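# Hang the held hanger on the clothes rail

## Task

The right gripper starts out holding a hanger: put that hanger on the rail so it hangs there by its hook. Every other hanger that was already on the rail must still be on it when you finish. The rack is free-standing, so it must stay upright where it stands; if it tilts more than a little, the scene stops straight away as a failure. The hanger has to stay hung on its own, not because the robot is still holding or propping it. At the end, open the gripper and take it away from the hanger.

## Robot and tools

Robot: two arms, left_arm and right_arm, each with a parallel two-finger gripper. At the start the right gripper is already clamped on a hanger. The left arm can help or simply stay put. Keep the arms from colliding or shoving each other hard.

Frame: every position is in one shared scene frame, in metres. Its origin lies on the table top midway between the arms. +z is up, +x points out across the table, and left_arm sits toward +y. The names left and right say nothing about which side of a picture an arm appears on. Arm bases: left_arm at (+0.050, +0.256, 0) with quat_wxyz (+0.997, 0, 0, +0.074); right_arm at (-0.040, -0.358, 0) with quat_wxyz (+0.997, 0, 0, -0.080). Gripper axes: the fingers extend along the gripper's +z and close along its y. The reported end_effector_position is the point midway between the finger pads, roughly 1 cm back from the tips.

The row: every motion is written as a single flat list of 16 numbers that covers both arms, even when one of them does not move. Order: x, y, z, qw, qx, qy, qz, opening for left_arm, followed by the same eight for right_arm. x, y, z is an absolute target position for that gripper in metres, and qw..qz is an absolute target orientation, w first, both in the scene frame. These are poses, not offsets. Opening runs from -1 (shut) to +1 (fully open, 0.094 m). To keep an arm still, resend the exact position and quaternion it reported just before it was meant to stop, plus the opening it should keep. To keep an orientation fixed, repeat your own commanded quaternion; do not copy back the reported one, which drifts. Every target must lie within 0.6 m of that arm's last reported position along each of its gripper's axes, or the call is refused and nothing moves. On every control step the controller also limits the commanded pose to 70 mm and 16 degrees from the measured one. When it cannot satisfy both, it favours position over orientation. Arms often stop a centimetre or more short, usually low.

Tools:
- execute_actions: argument actions, a list holding one item or nothing. An empty list just reports the state. An action item has rows (1 to 15 rows of 16 numbers) and optional steps (up to 15; default 15). Each step is 1/30 s, and the final row repeats if there are fewer rows than steps. A wait item has only steps (up to 300) and sends no command; it counts from the previous result. Optional pictures (true/false) decides whether images come back. Once an action ends, an arm continues only as far as its last clipped pose, so check the result and send the rest.
- move: target is one 16-number row as above; speed is the top path speed in m/s, 0.002 to 0.5 (default 0.25), and turning is capped at twice that in rad/s. Both grippers travel straight lines that end together, lasting 0.5 to 10 s; anything longer is cut off at 10 s. The opening is applied at the start. Paths ignore obstacles and the other arm, and a gripper can lag, stray or overshoot the speed, especially with the arm stretched out. Faster contact and targets set deeper past a surface push harder.
- wait: seconds, 0 to 10; lets the simulation run with no new command.
- zoom_image: camera (cam_head_left, cam_head_right, cam_high, cam_low, cam_left_wrist, cam_right_wrist) and region [x0, y0, x1, y1] in pixels from the top-left corner, no larger than 504 by 504. Head, high and low images are 504x504; wrist images are 616x616.
- read_manual: optional section, only "licences"; gives licence text and does not move anything.
- finished_scene: scene, the number of the current scene. It ends the scene for good and reports success; the next task comes with its result.

Results: the state line gives each gripper's position and quaternion (the printed position can be slightly wrong at long reach). grip_measured is the finger gap on the command scale; the last number in Joint positions is the gap in metres. Readings can be off by about 1 mm. To hold something, command an opening about 0.03 under grip_measured; a smaller margin grips more gently. A Hand target line shows the pose each arm is currently heading toward. A pose unreachable line means the clearance check altered or stopped that arm's command, and HELD marks steps where the row was not fully sent. A move adds a move: line with its ending (done, off_target, moving, held, fault) and limits: paced means the target was clipped; held means some steps were blocked, after which the arm may jump faster than requested. Each gripper's distance from its target is listed too. FAULT lines mean an arm stopped. MOTOR HOT appears at 75 °C; at 90 °C the arm halts for 10 s, and at 100 °C it goes limp and drops. Holding a load raises heat, even while you are thinking.

Avoid: tilting or shifting the rack, pushing other hangers off the rail, dropping the held hanger, knocking anything off the table, fast impacts and hard pressing, and arm-to-arm contact. Loose objects may sometimes get a brief push from outside. Approach the rail from above with the hook lifted over it, lower it until it rests, open the gripper, then move away slowly.

Each tool is called as name([rows], argument=value, ...), one row to a line, values as JSON.

## Session

execute_actions(actions=[])

Scene clock: 0.00 s of 4000.00 s.
left_arm: end_effector_position=(+0.4230, +0.3148, +0.4191) grip_measured=+1.000 end_effector_quat_wxyz=(+0.715, -0.061, +0.695, +0.050) | right_arm: end_effector_position=(+0.3298, +0.0083, +0.3951) grip_measured=-0.842 end_effector_quat_wxyz=(+0.560, -0.138, +0.811, +0.097)
Joint positions: left_arm=[ 0.003  1.038  1.064  0.002 -0.006 -0.017  0.094] | right_arm=[ 1.127  1.834  2.065 -0.669  0.581  0.255  0.007]
Joint velocities: left_arm=[-0.012 -0.002  0.022 -0.022  0.022  0.022  0.   ] | right_arm=[-0.012 -0.002  0.002  0.007 -0.037 -0.051  0.001]
Hand target (left_arm): +0.420, +0.314, +0.425; +0.720, -0.060, +0.690, +0.051
Hand target (right_arm): +0.329, +0.006, +0.399; +0.563, -0.136, +0.810, +0.097

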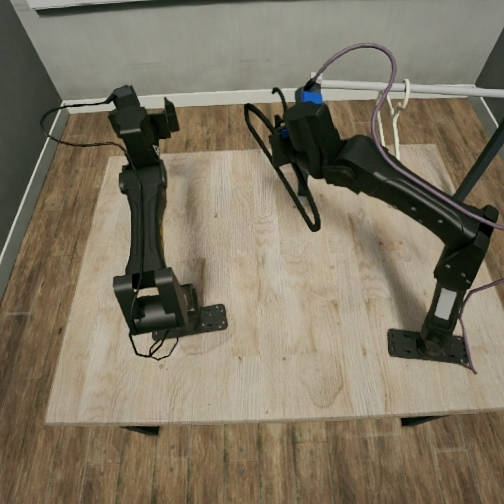

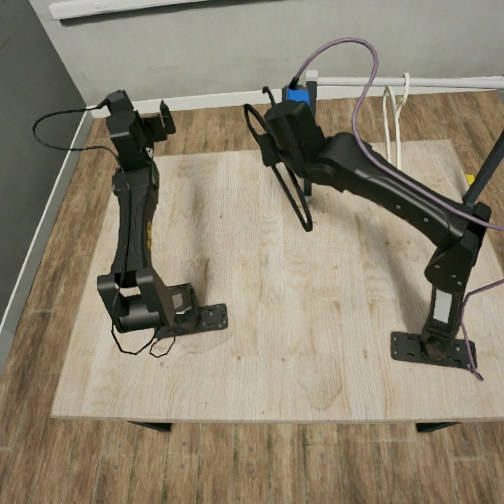

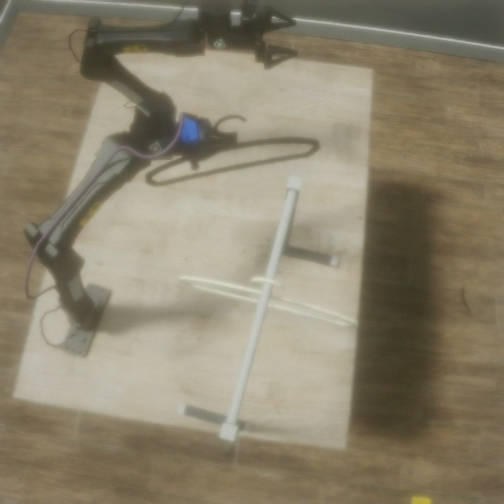

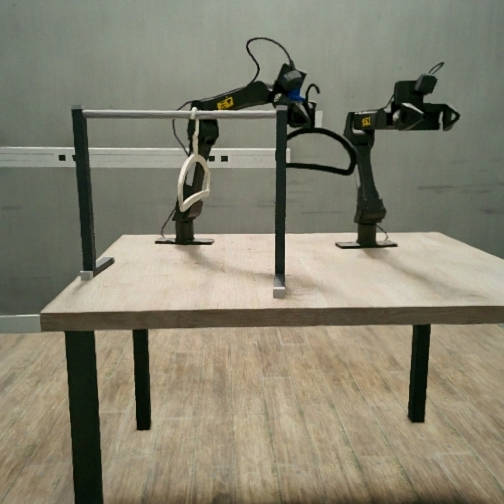

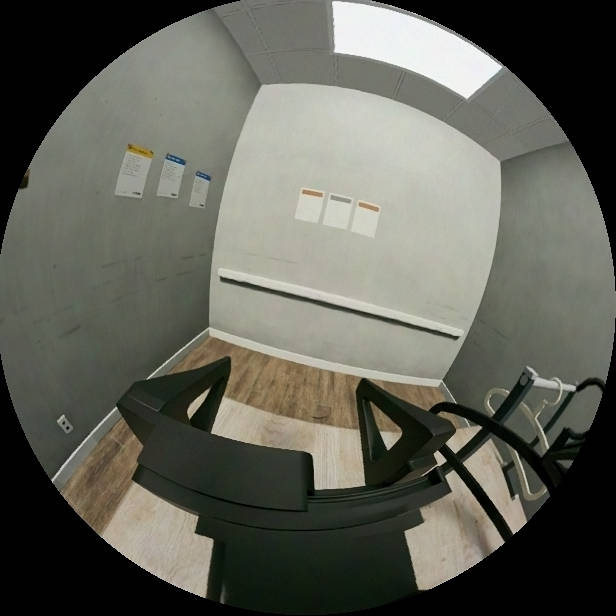

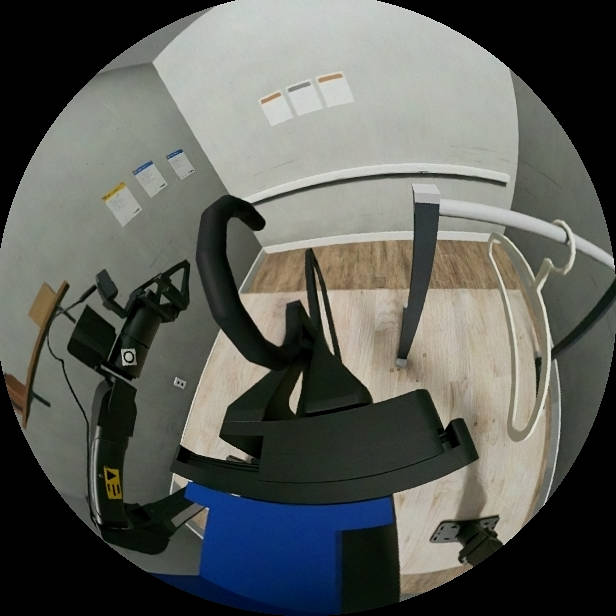

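move(target=[0.423,0.315,0.419,0.715,-0.061,0.695,0.05,1,0.2,-0.05,0.39,0.56,-0.138,0.811,0.097,-1])

move(target=[0.423,0.315,0.419,0.715,-0.061,0.695,0.05,1,0.2,-0.13,0.375,0.572,0.071,0.816,-0.05,-1])

move(target=[0.423,0.315,0.419,0.715,-0.061,0.695,0.05,1,0.32,-0.15,0.375,0.572,0.071,0.816,-0.05,-1], speed=0.1)

Scene clock: 7.50 s of 4000.00 s.
left_arm: end_effector_position=(+0.4230, +0.3148, +0.4191) grip_measured=+1.000 end_effector_quat_wxyz=(+0.715, -0.061, +0.695, +0.050) | right_arm: end_effector_position=(+0.2012, -0.0422, +0.3882) grip_measured=-0.848 end_effector_quat_wxyz=(+0.556, -0.145, +0.812, +0.102)
Joint positions: left_arm=[ 0.003  1.038  1.064  0.002 -0.006 -0.017  0.094] | right_arm=[ 1.405  1.437  1.644 -0.758  0.808  0.423  0.007]
Joint velocities: left_arm=[-0.012 -0.007  0.022  0.007  0.007 -0.022  0.   ] | right_arm=[-0.007  0.007 -0.017  0.007 -0.007  0.066  0.001]
Hand target (left_arm): +0.423, +0.315, +0.419; +0.715, -0.061, +0.695, +0.050
Hand target (right_arm): +0.199, -0.049, +0.391; +0.561, -0.138, +0.810, +0.098
Off the commanded pose (left_arm): 0.000 m, 0 deg.
Off the commanded pose (right_arm): 0.008 m, 1 deg.
After step 90, 3.27 s passed at rest.
move: done

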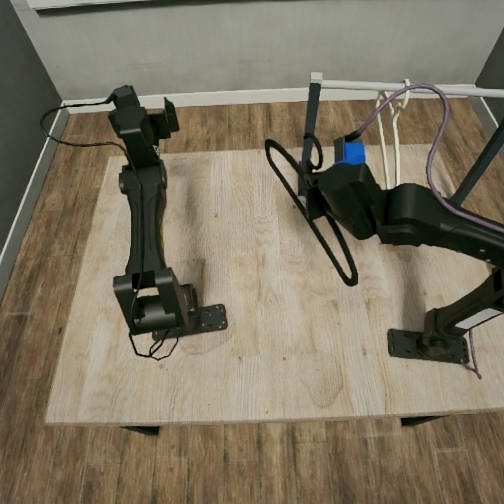

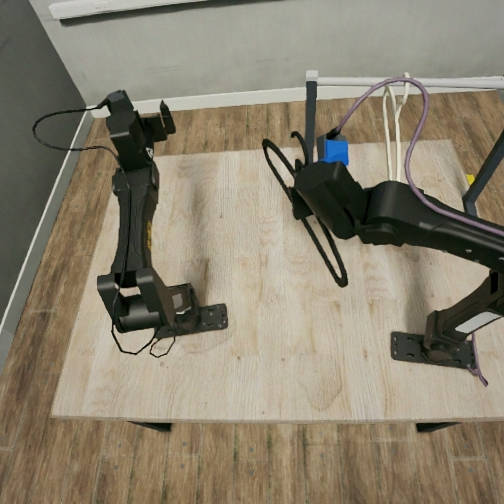

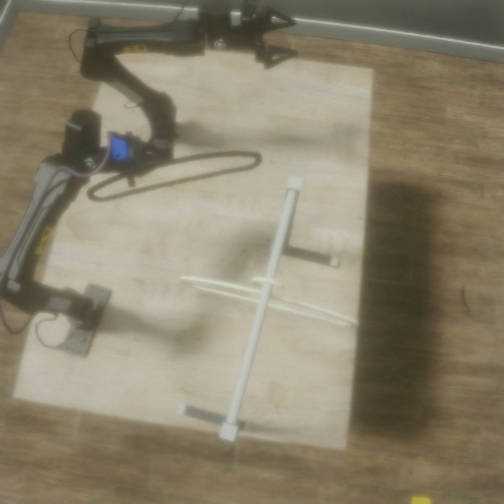

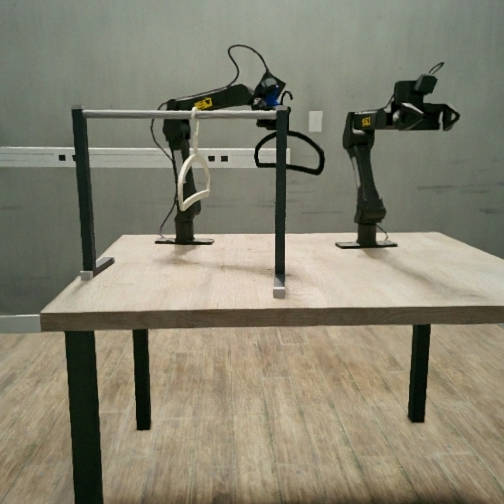

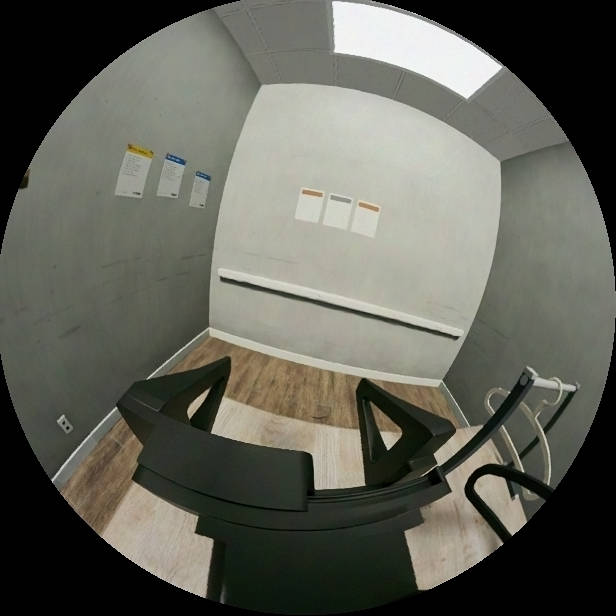

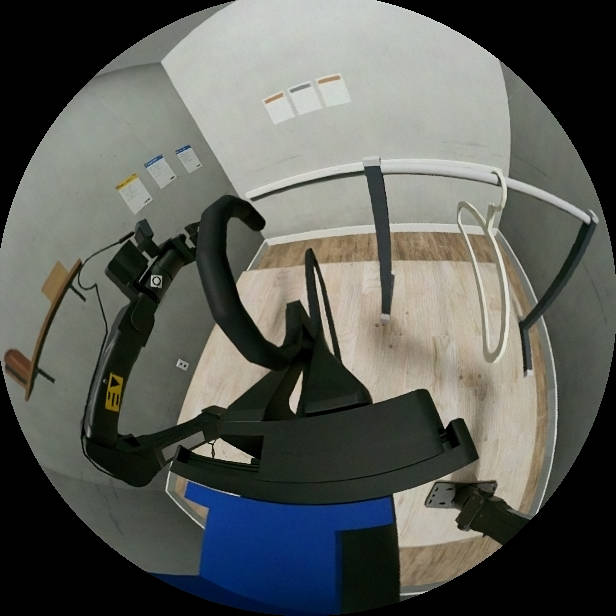

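Scene clock: 9.43 s of 4000.00 s.
left_arm: end_effector_position=(+0.4230, +0.3148, +0.4191) grip_measured=+1.000 end_effector_quat_wxyz=(+0.715, -0.061, +0.695, +0.050) | right_arm: end_effector_position=(+0.1983, -0.1287, +0.3677) grip_measured=-0.848 end_effector_quat_wxyz=(+0.561, +0.066, +0.824, -0.040)
Joint positions: left_arm=[ 0.003  1.038  1.064  0.002 -0.006 -0.017  0.094] | right_arm=[ 1.441  1.566  1.807 -1.474  1.172  1.216  0.007]
Joint velocities: left_arm=[ 0.002 -0.017 -0.007  0.051  0.037  0.007  0.   ] | right_arm=[-0.002  0.012  0.002 -0.066 -0.095  0.125 -0.   ]
Hand target (left_arm): +0.423, +0.315, +0.419; +0.715, -0.061, +0.695, +0.050
Hand target (right_arm): +0.199, -0.129, +0.376; +0.576, +0.067, +0.814, -0.047
Off the commanded pose (left_arm): 0.000 m, 0 deg.
Off the commanded pose (right_arm): 0.008 m, 2 deg.
move: done

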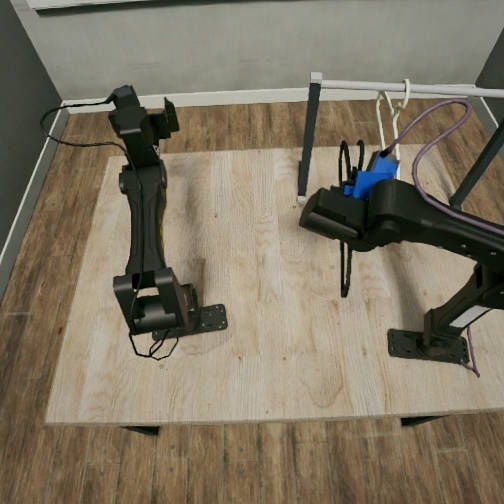

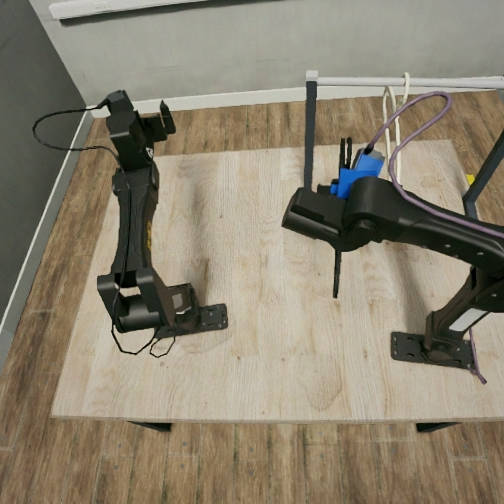

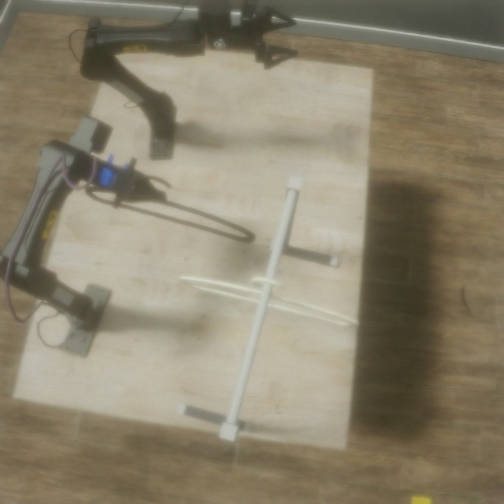

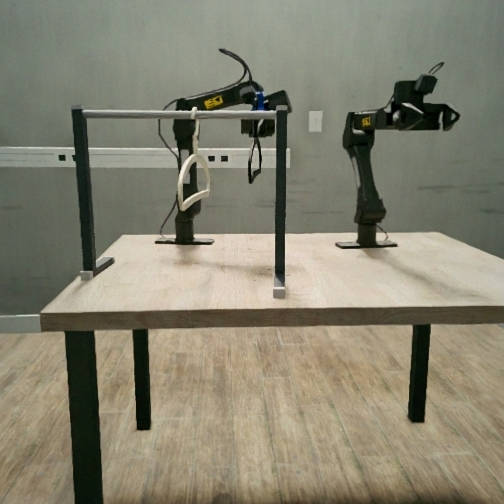

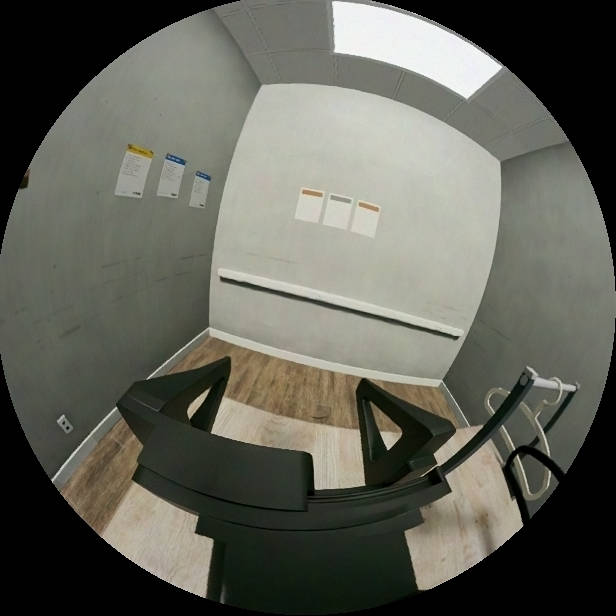

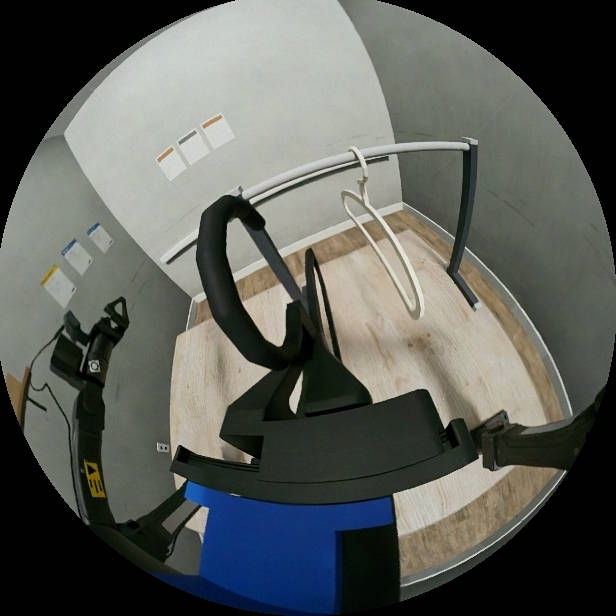

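Scene clock: 11.23 s of 4000.00 s.
left_arm: end_effector_position=(+0.4230, +0.3148, +0.4191) grip_measured=+1.000 end_effector_quat_wxyz=(+0.715, -0.061, +0.695, +0.050) | right_arm: end_effector_position=(+0.3177, -0.1484, +0.3746) grip_measured=-0.848 end_effector_quat_wxyz=(+0.566, +0.071, +0.820, -0.046)
Joint positions: left_arm=[ 0.003  1.038  1.064  0.002 -0.006 -0.017  0.094] | right_arm=[ 1.043  1.566  1.725 -0.812  0.947  0.56   0.007]
Joint velocities: left_arm=[ 0.007 -0.002  0.002  0.022 -0.007  0.081  0.   ] | right_arm=[-0.007 -0.002 -0.017  0.022 -0.051 -0.022  0.001]
Hand target (left_arm): +0.423, +0.315, +0.419; +0.715, -0.061, +0.695, +0.050
Hand target (right_arm): +0.320, -0.152, +0.374; +0.569, +0.073, +0.818, -0.053
Off the commanded pose (left_arm): 0.000 m, 0 deg.
Off the commanded pose (right_arm): 0.003 m, 1 deg.
move: done

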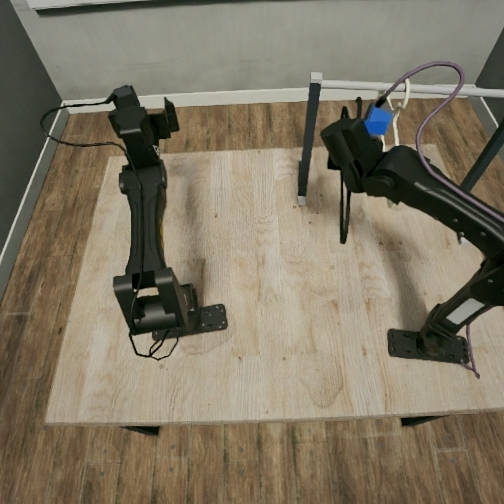

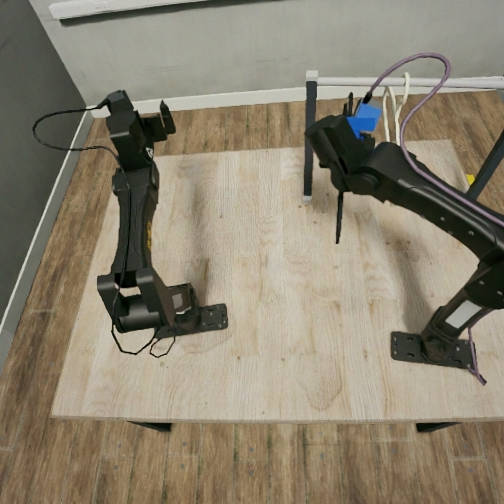

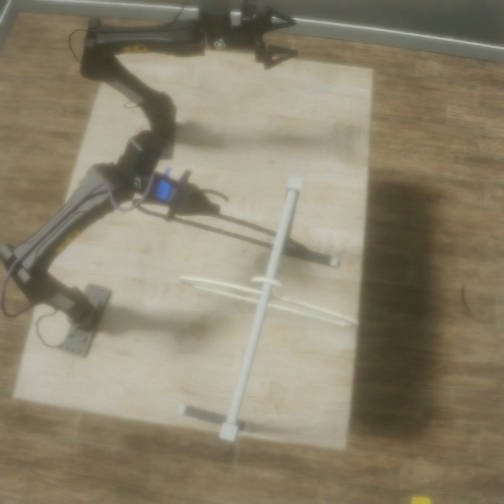

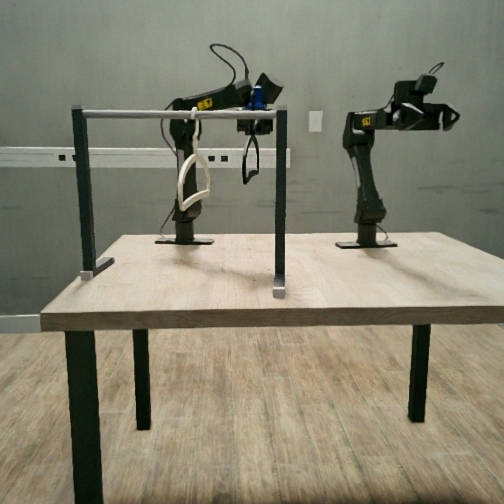

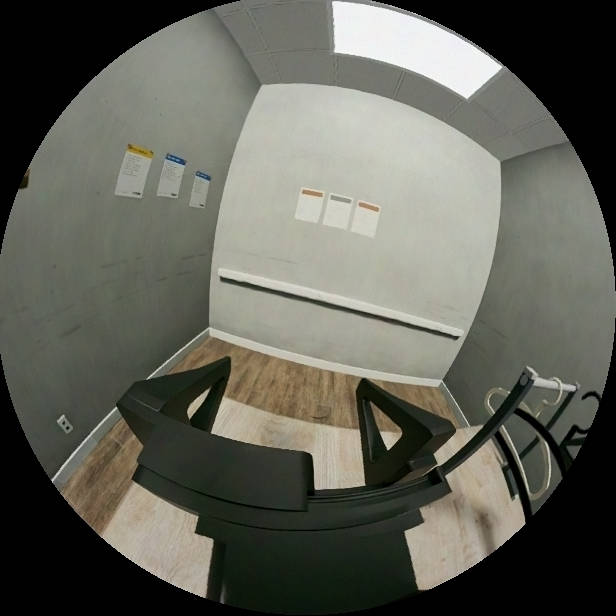

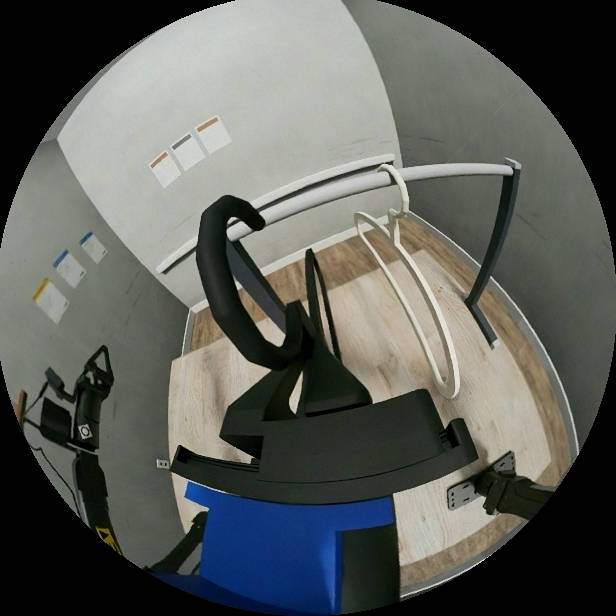

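About 0.14 to go. Turn the left camera to watch from the side.

move(target=[0.423,0.25,0.419,0.61,0.35,0.61,-0.35,1,0.41,-0.165,0.375,0.572,0.071,0.816,-0.05,-1], speed=0.15)

Scene clock: 20.83 s of 4000.00 s.
left_arm: end_effector_position=(+0.4257, +0.2507, +0.4106) grip_measured=+1.000 end_effector_quat_wxyz=(+0.611, +0.344, +0.622, -0.350) | right_arm: end_effector_position=(+0.4038, -0.1634, +0.3628) grip_measured=-0.848 end_effector_quat_wxyz=(+0.559, +0.062, +0.825, -0.054)
Joint positions: left_arm=[ 0.328  1.497  1.417 -0.056  1.499  0.121  0.094] | right_arm=[ 0.828  1.727  1.831 -0.641  0.763  0.369  0.007]
Joint velocities: left_arm=[ 0.002  0.002  0.007 -0.066 -0.007  0.081  0.   ] | right_arm=[ 0.007 -0.012  0.007 -0.066  0.007  0.007  0.001]
Hand target (left_arm): +0.425, +0.249, +0.415; +0.609, +0.350, +0.618, -0.352
Hand target (right_arm): +0.409, -0.166, +0.374; +0.571, +0.072, +0.816, -0.050
Off the commanded pose (left_arm): 0.009 m, 1 deg.
Off the commanded pose (right_arm): 0.014 m, 2 deg.
After step 90, 2.07 s passed at rest.
move: off_target (right_arm)

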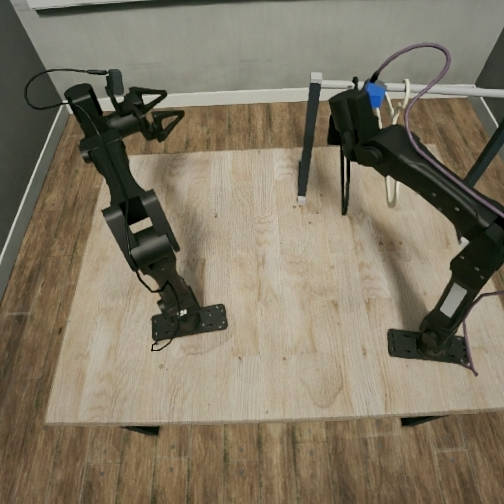

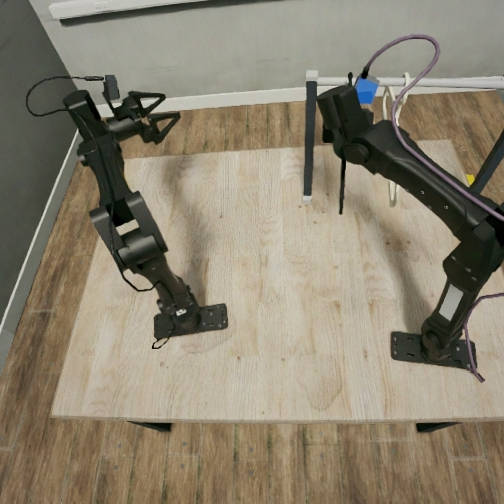

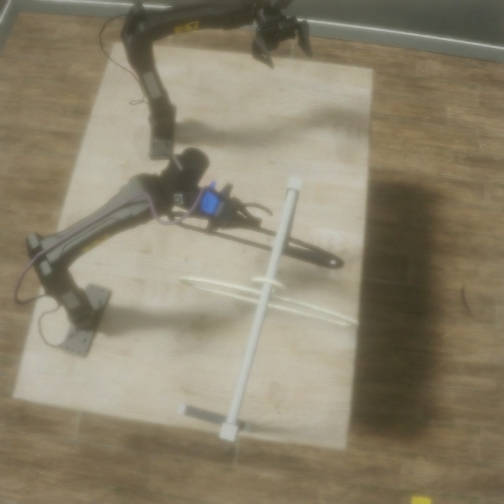

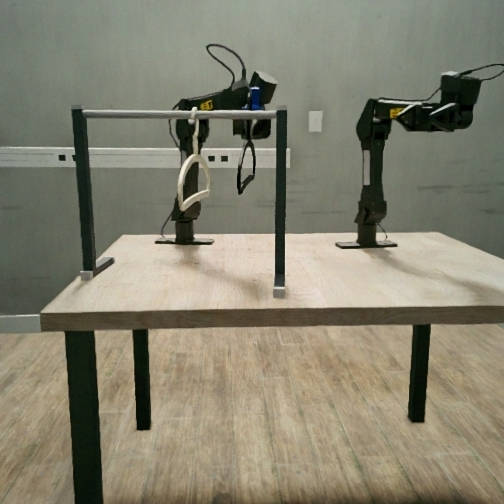

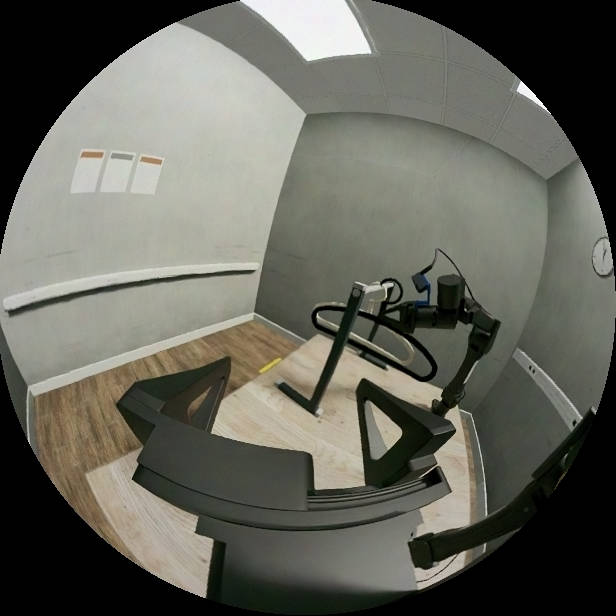

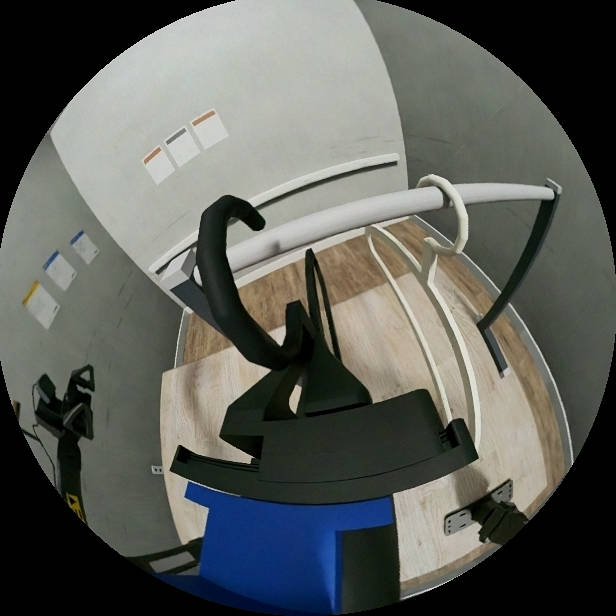

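move(target=[0.423,0.25,0.419,0.61,0.35,0.61,-0.35,1,0.465,-0.175,0.38,0.572,0.071,0.816,-0.05,-1], speed=0.05)

zoom_image(camera="cam_left_wrist", region=[300,240,460,360])

Scene clock: 26.10 s of 4000.00 s.
left_arm: end_effector_position=(+0.4239, +0.2497, +0.4119) grip_measured=+1.000 end_effector_quat_wxyz=(+0.608, +0.344, +0.621, -0.356) | right_arm: end_effector_position=(+0.4603, -0.1707, +0.3624) grip_measured=-0.848 end_effector_quat_wxyz=(+0.555, +0.061, +0.828, -0.054)
Joint positions: left_arm=[ 0.328  1.497  1.418 -0.049  1.511  0.105  0.094] | right_arm=[ 0.725  1.903  2.051 -0.652  0.671  0.306  0.007]
Joint velocities: left_arm=[-0.022 -0.007 -0.017  0.007 -0.022 -0.022  0.   ] | right_arm=[ 0.002 -0.007  0.002 -0.007 -0.022  0.051 -0.   ]
Hand target (left_arm): +0.423, +0.250, +0.419; +0.612, +0.353, +0.615, -0.351
Hand target (right_arm): +0.464, -0.176, +0.379; +0.571, +0.071, +0.816, -0.050
Off the commanded pose (left_arm): 0.007 m, 1 deg.
Off the commanded pose (right_arm): 0.019 m, 3 deg.
After step 90, 0.63 s passed at rest.
move: off_target (right_arm)

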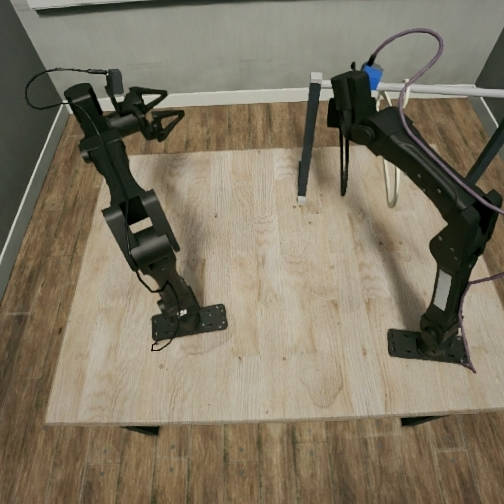

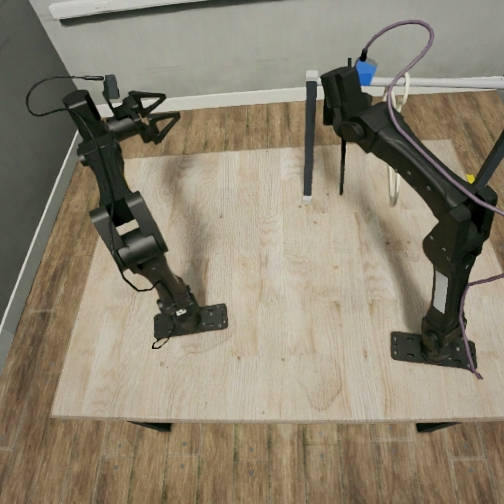

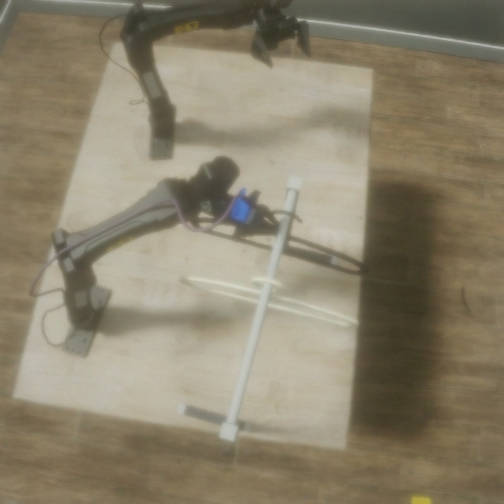

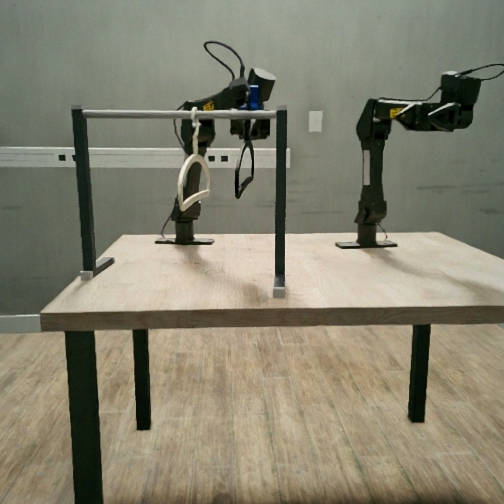

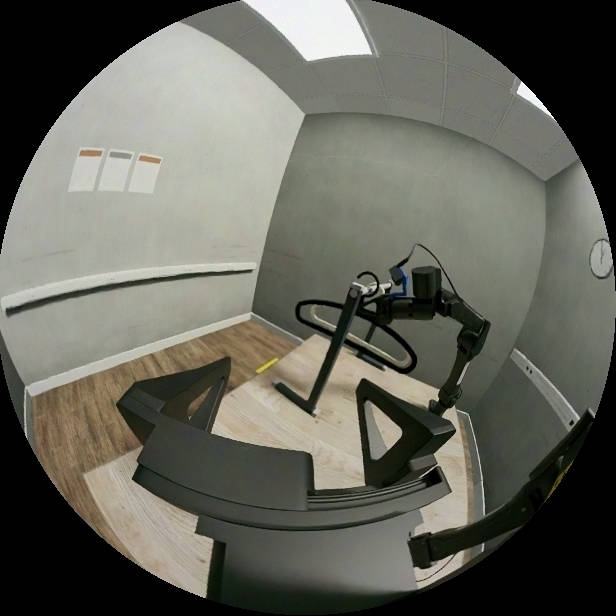

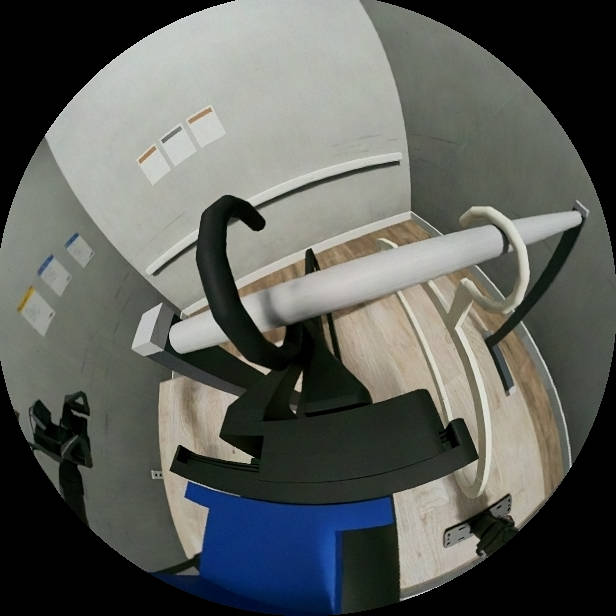

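Region (300, 240, 460, 360) of cam_left_wrist's 616x616 image, scaled by 3.150, with more detail than that image has; it fills the top 378 rows of this view, and the rest is white.

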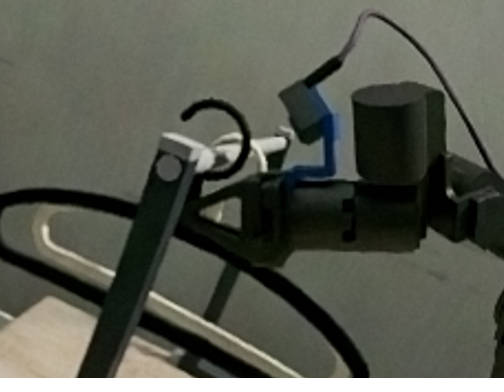

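move(target=[0.423,0.25,0.419,0.61,0.35,0.61,-0.35,1,0.472,-0.176,0.338,0.572,0.071,0.816,-0.05,-1], speed=0.05)

zoom_image(camera="cam_left_wrist", region=[300,240,460,360])

Scene clock: 30.37 s of 4000.00 s.
left_arm: end_effector_position=(+0.4240, +0.2497, +0.4136) grip_measured=+1.000 end_effector_quat_wxyz=(+0.609, +0.346, +0.619, -0.355) | right_arm: end_effector_position=(+0.4726, -0.1657, +0.3295) grip_measured=-0.848 end_effector_quat_wxyz=(+0.565, +0.064, +0.821, -0.049)
Joint positions: left_arm=[ 0.328  1.497  1.418 -0.029  1.512  0.089  0.094] | right_arm=[ 0.72   1.894  1.878 -0.455  0.668  0.298  0.007]
Joint velocities: left_arm=[-0.002  0.007  0.012  0.11  -0.051 -0.022  0.   ] | right_arm=[-0.012 -0.012 -0.017  0.037 -0.037 -0.081 -0.   ]
Hand target (left_arm): +0.423, +0.250, +0.419; +0.612, +0.353, +0.614, -0.351
Hand target (right_arm): +0.472, -0.176, +0.338; +0.571, +0.071, +0.816, -0.050
Off the commanded pose (left_arm): 0.006 m, 1 deg.
Off the commanded pose (right_arm): 0.013 m, 1 deg.
After step 90, 0.33 s passed at rest.
move: off_target (right_arm)

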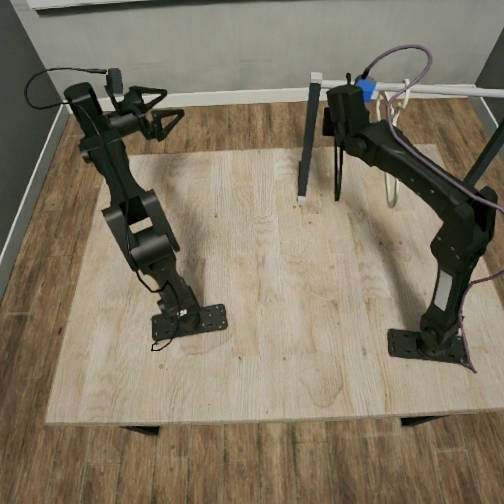

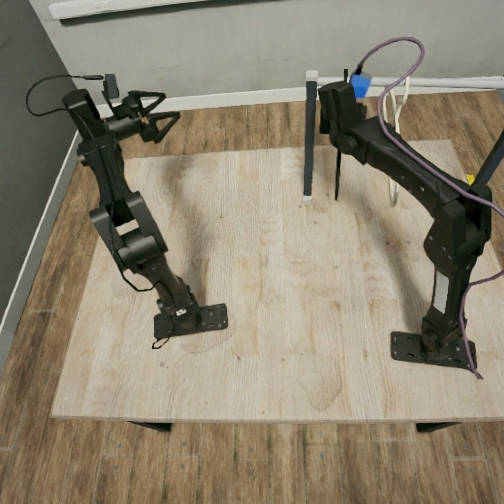

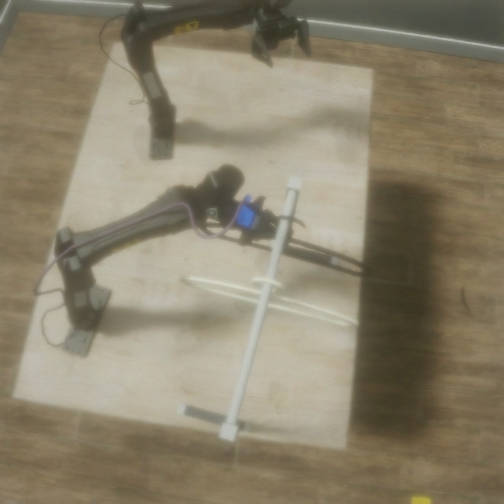

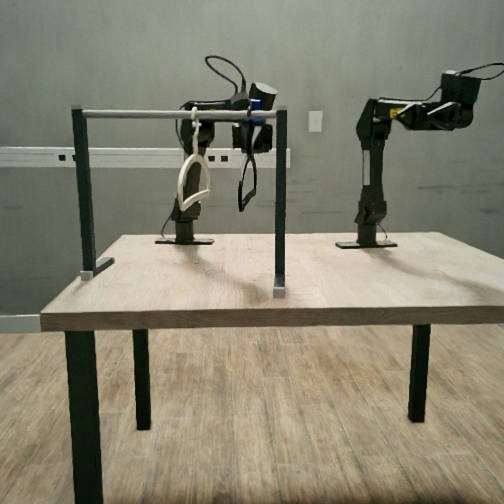

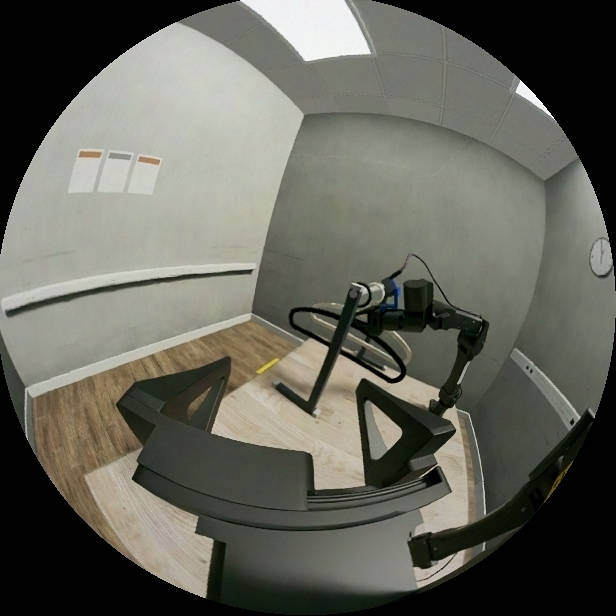

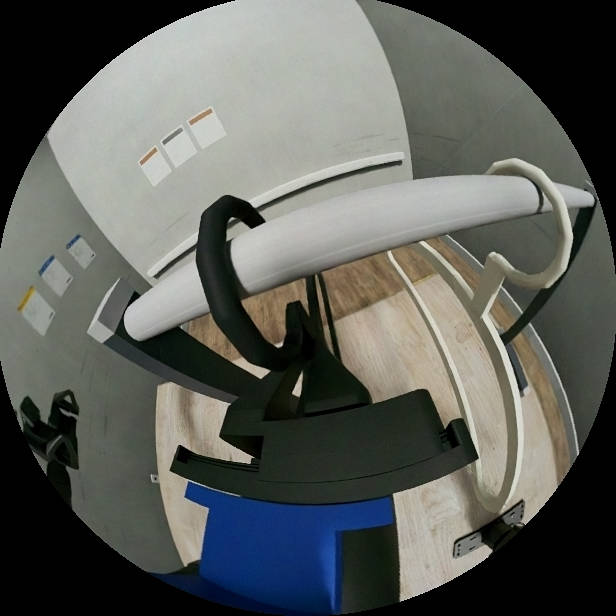

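Region (300, 240, 460, 360) of cam_left_wrist's 616x616 image, scaled by 3.150, with more detail than that image has; it fills the top 378 rows of this view, and the rest is white.

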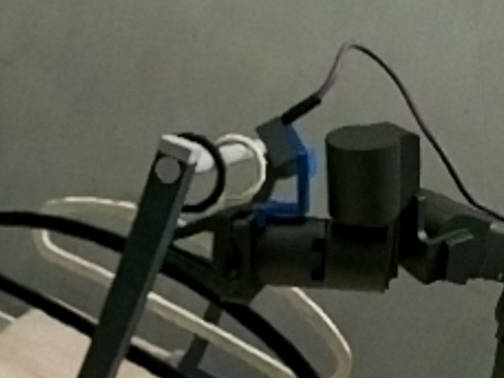

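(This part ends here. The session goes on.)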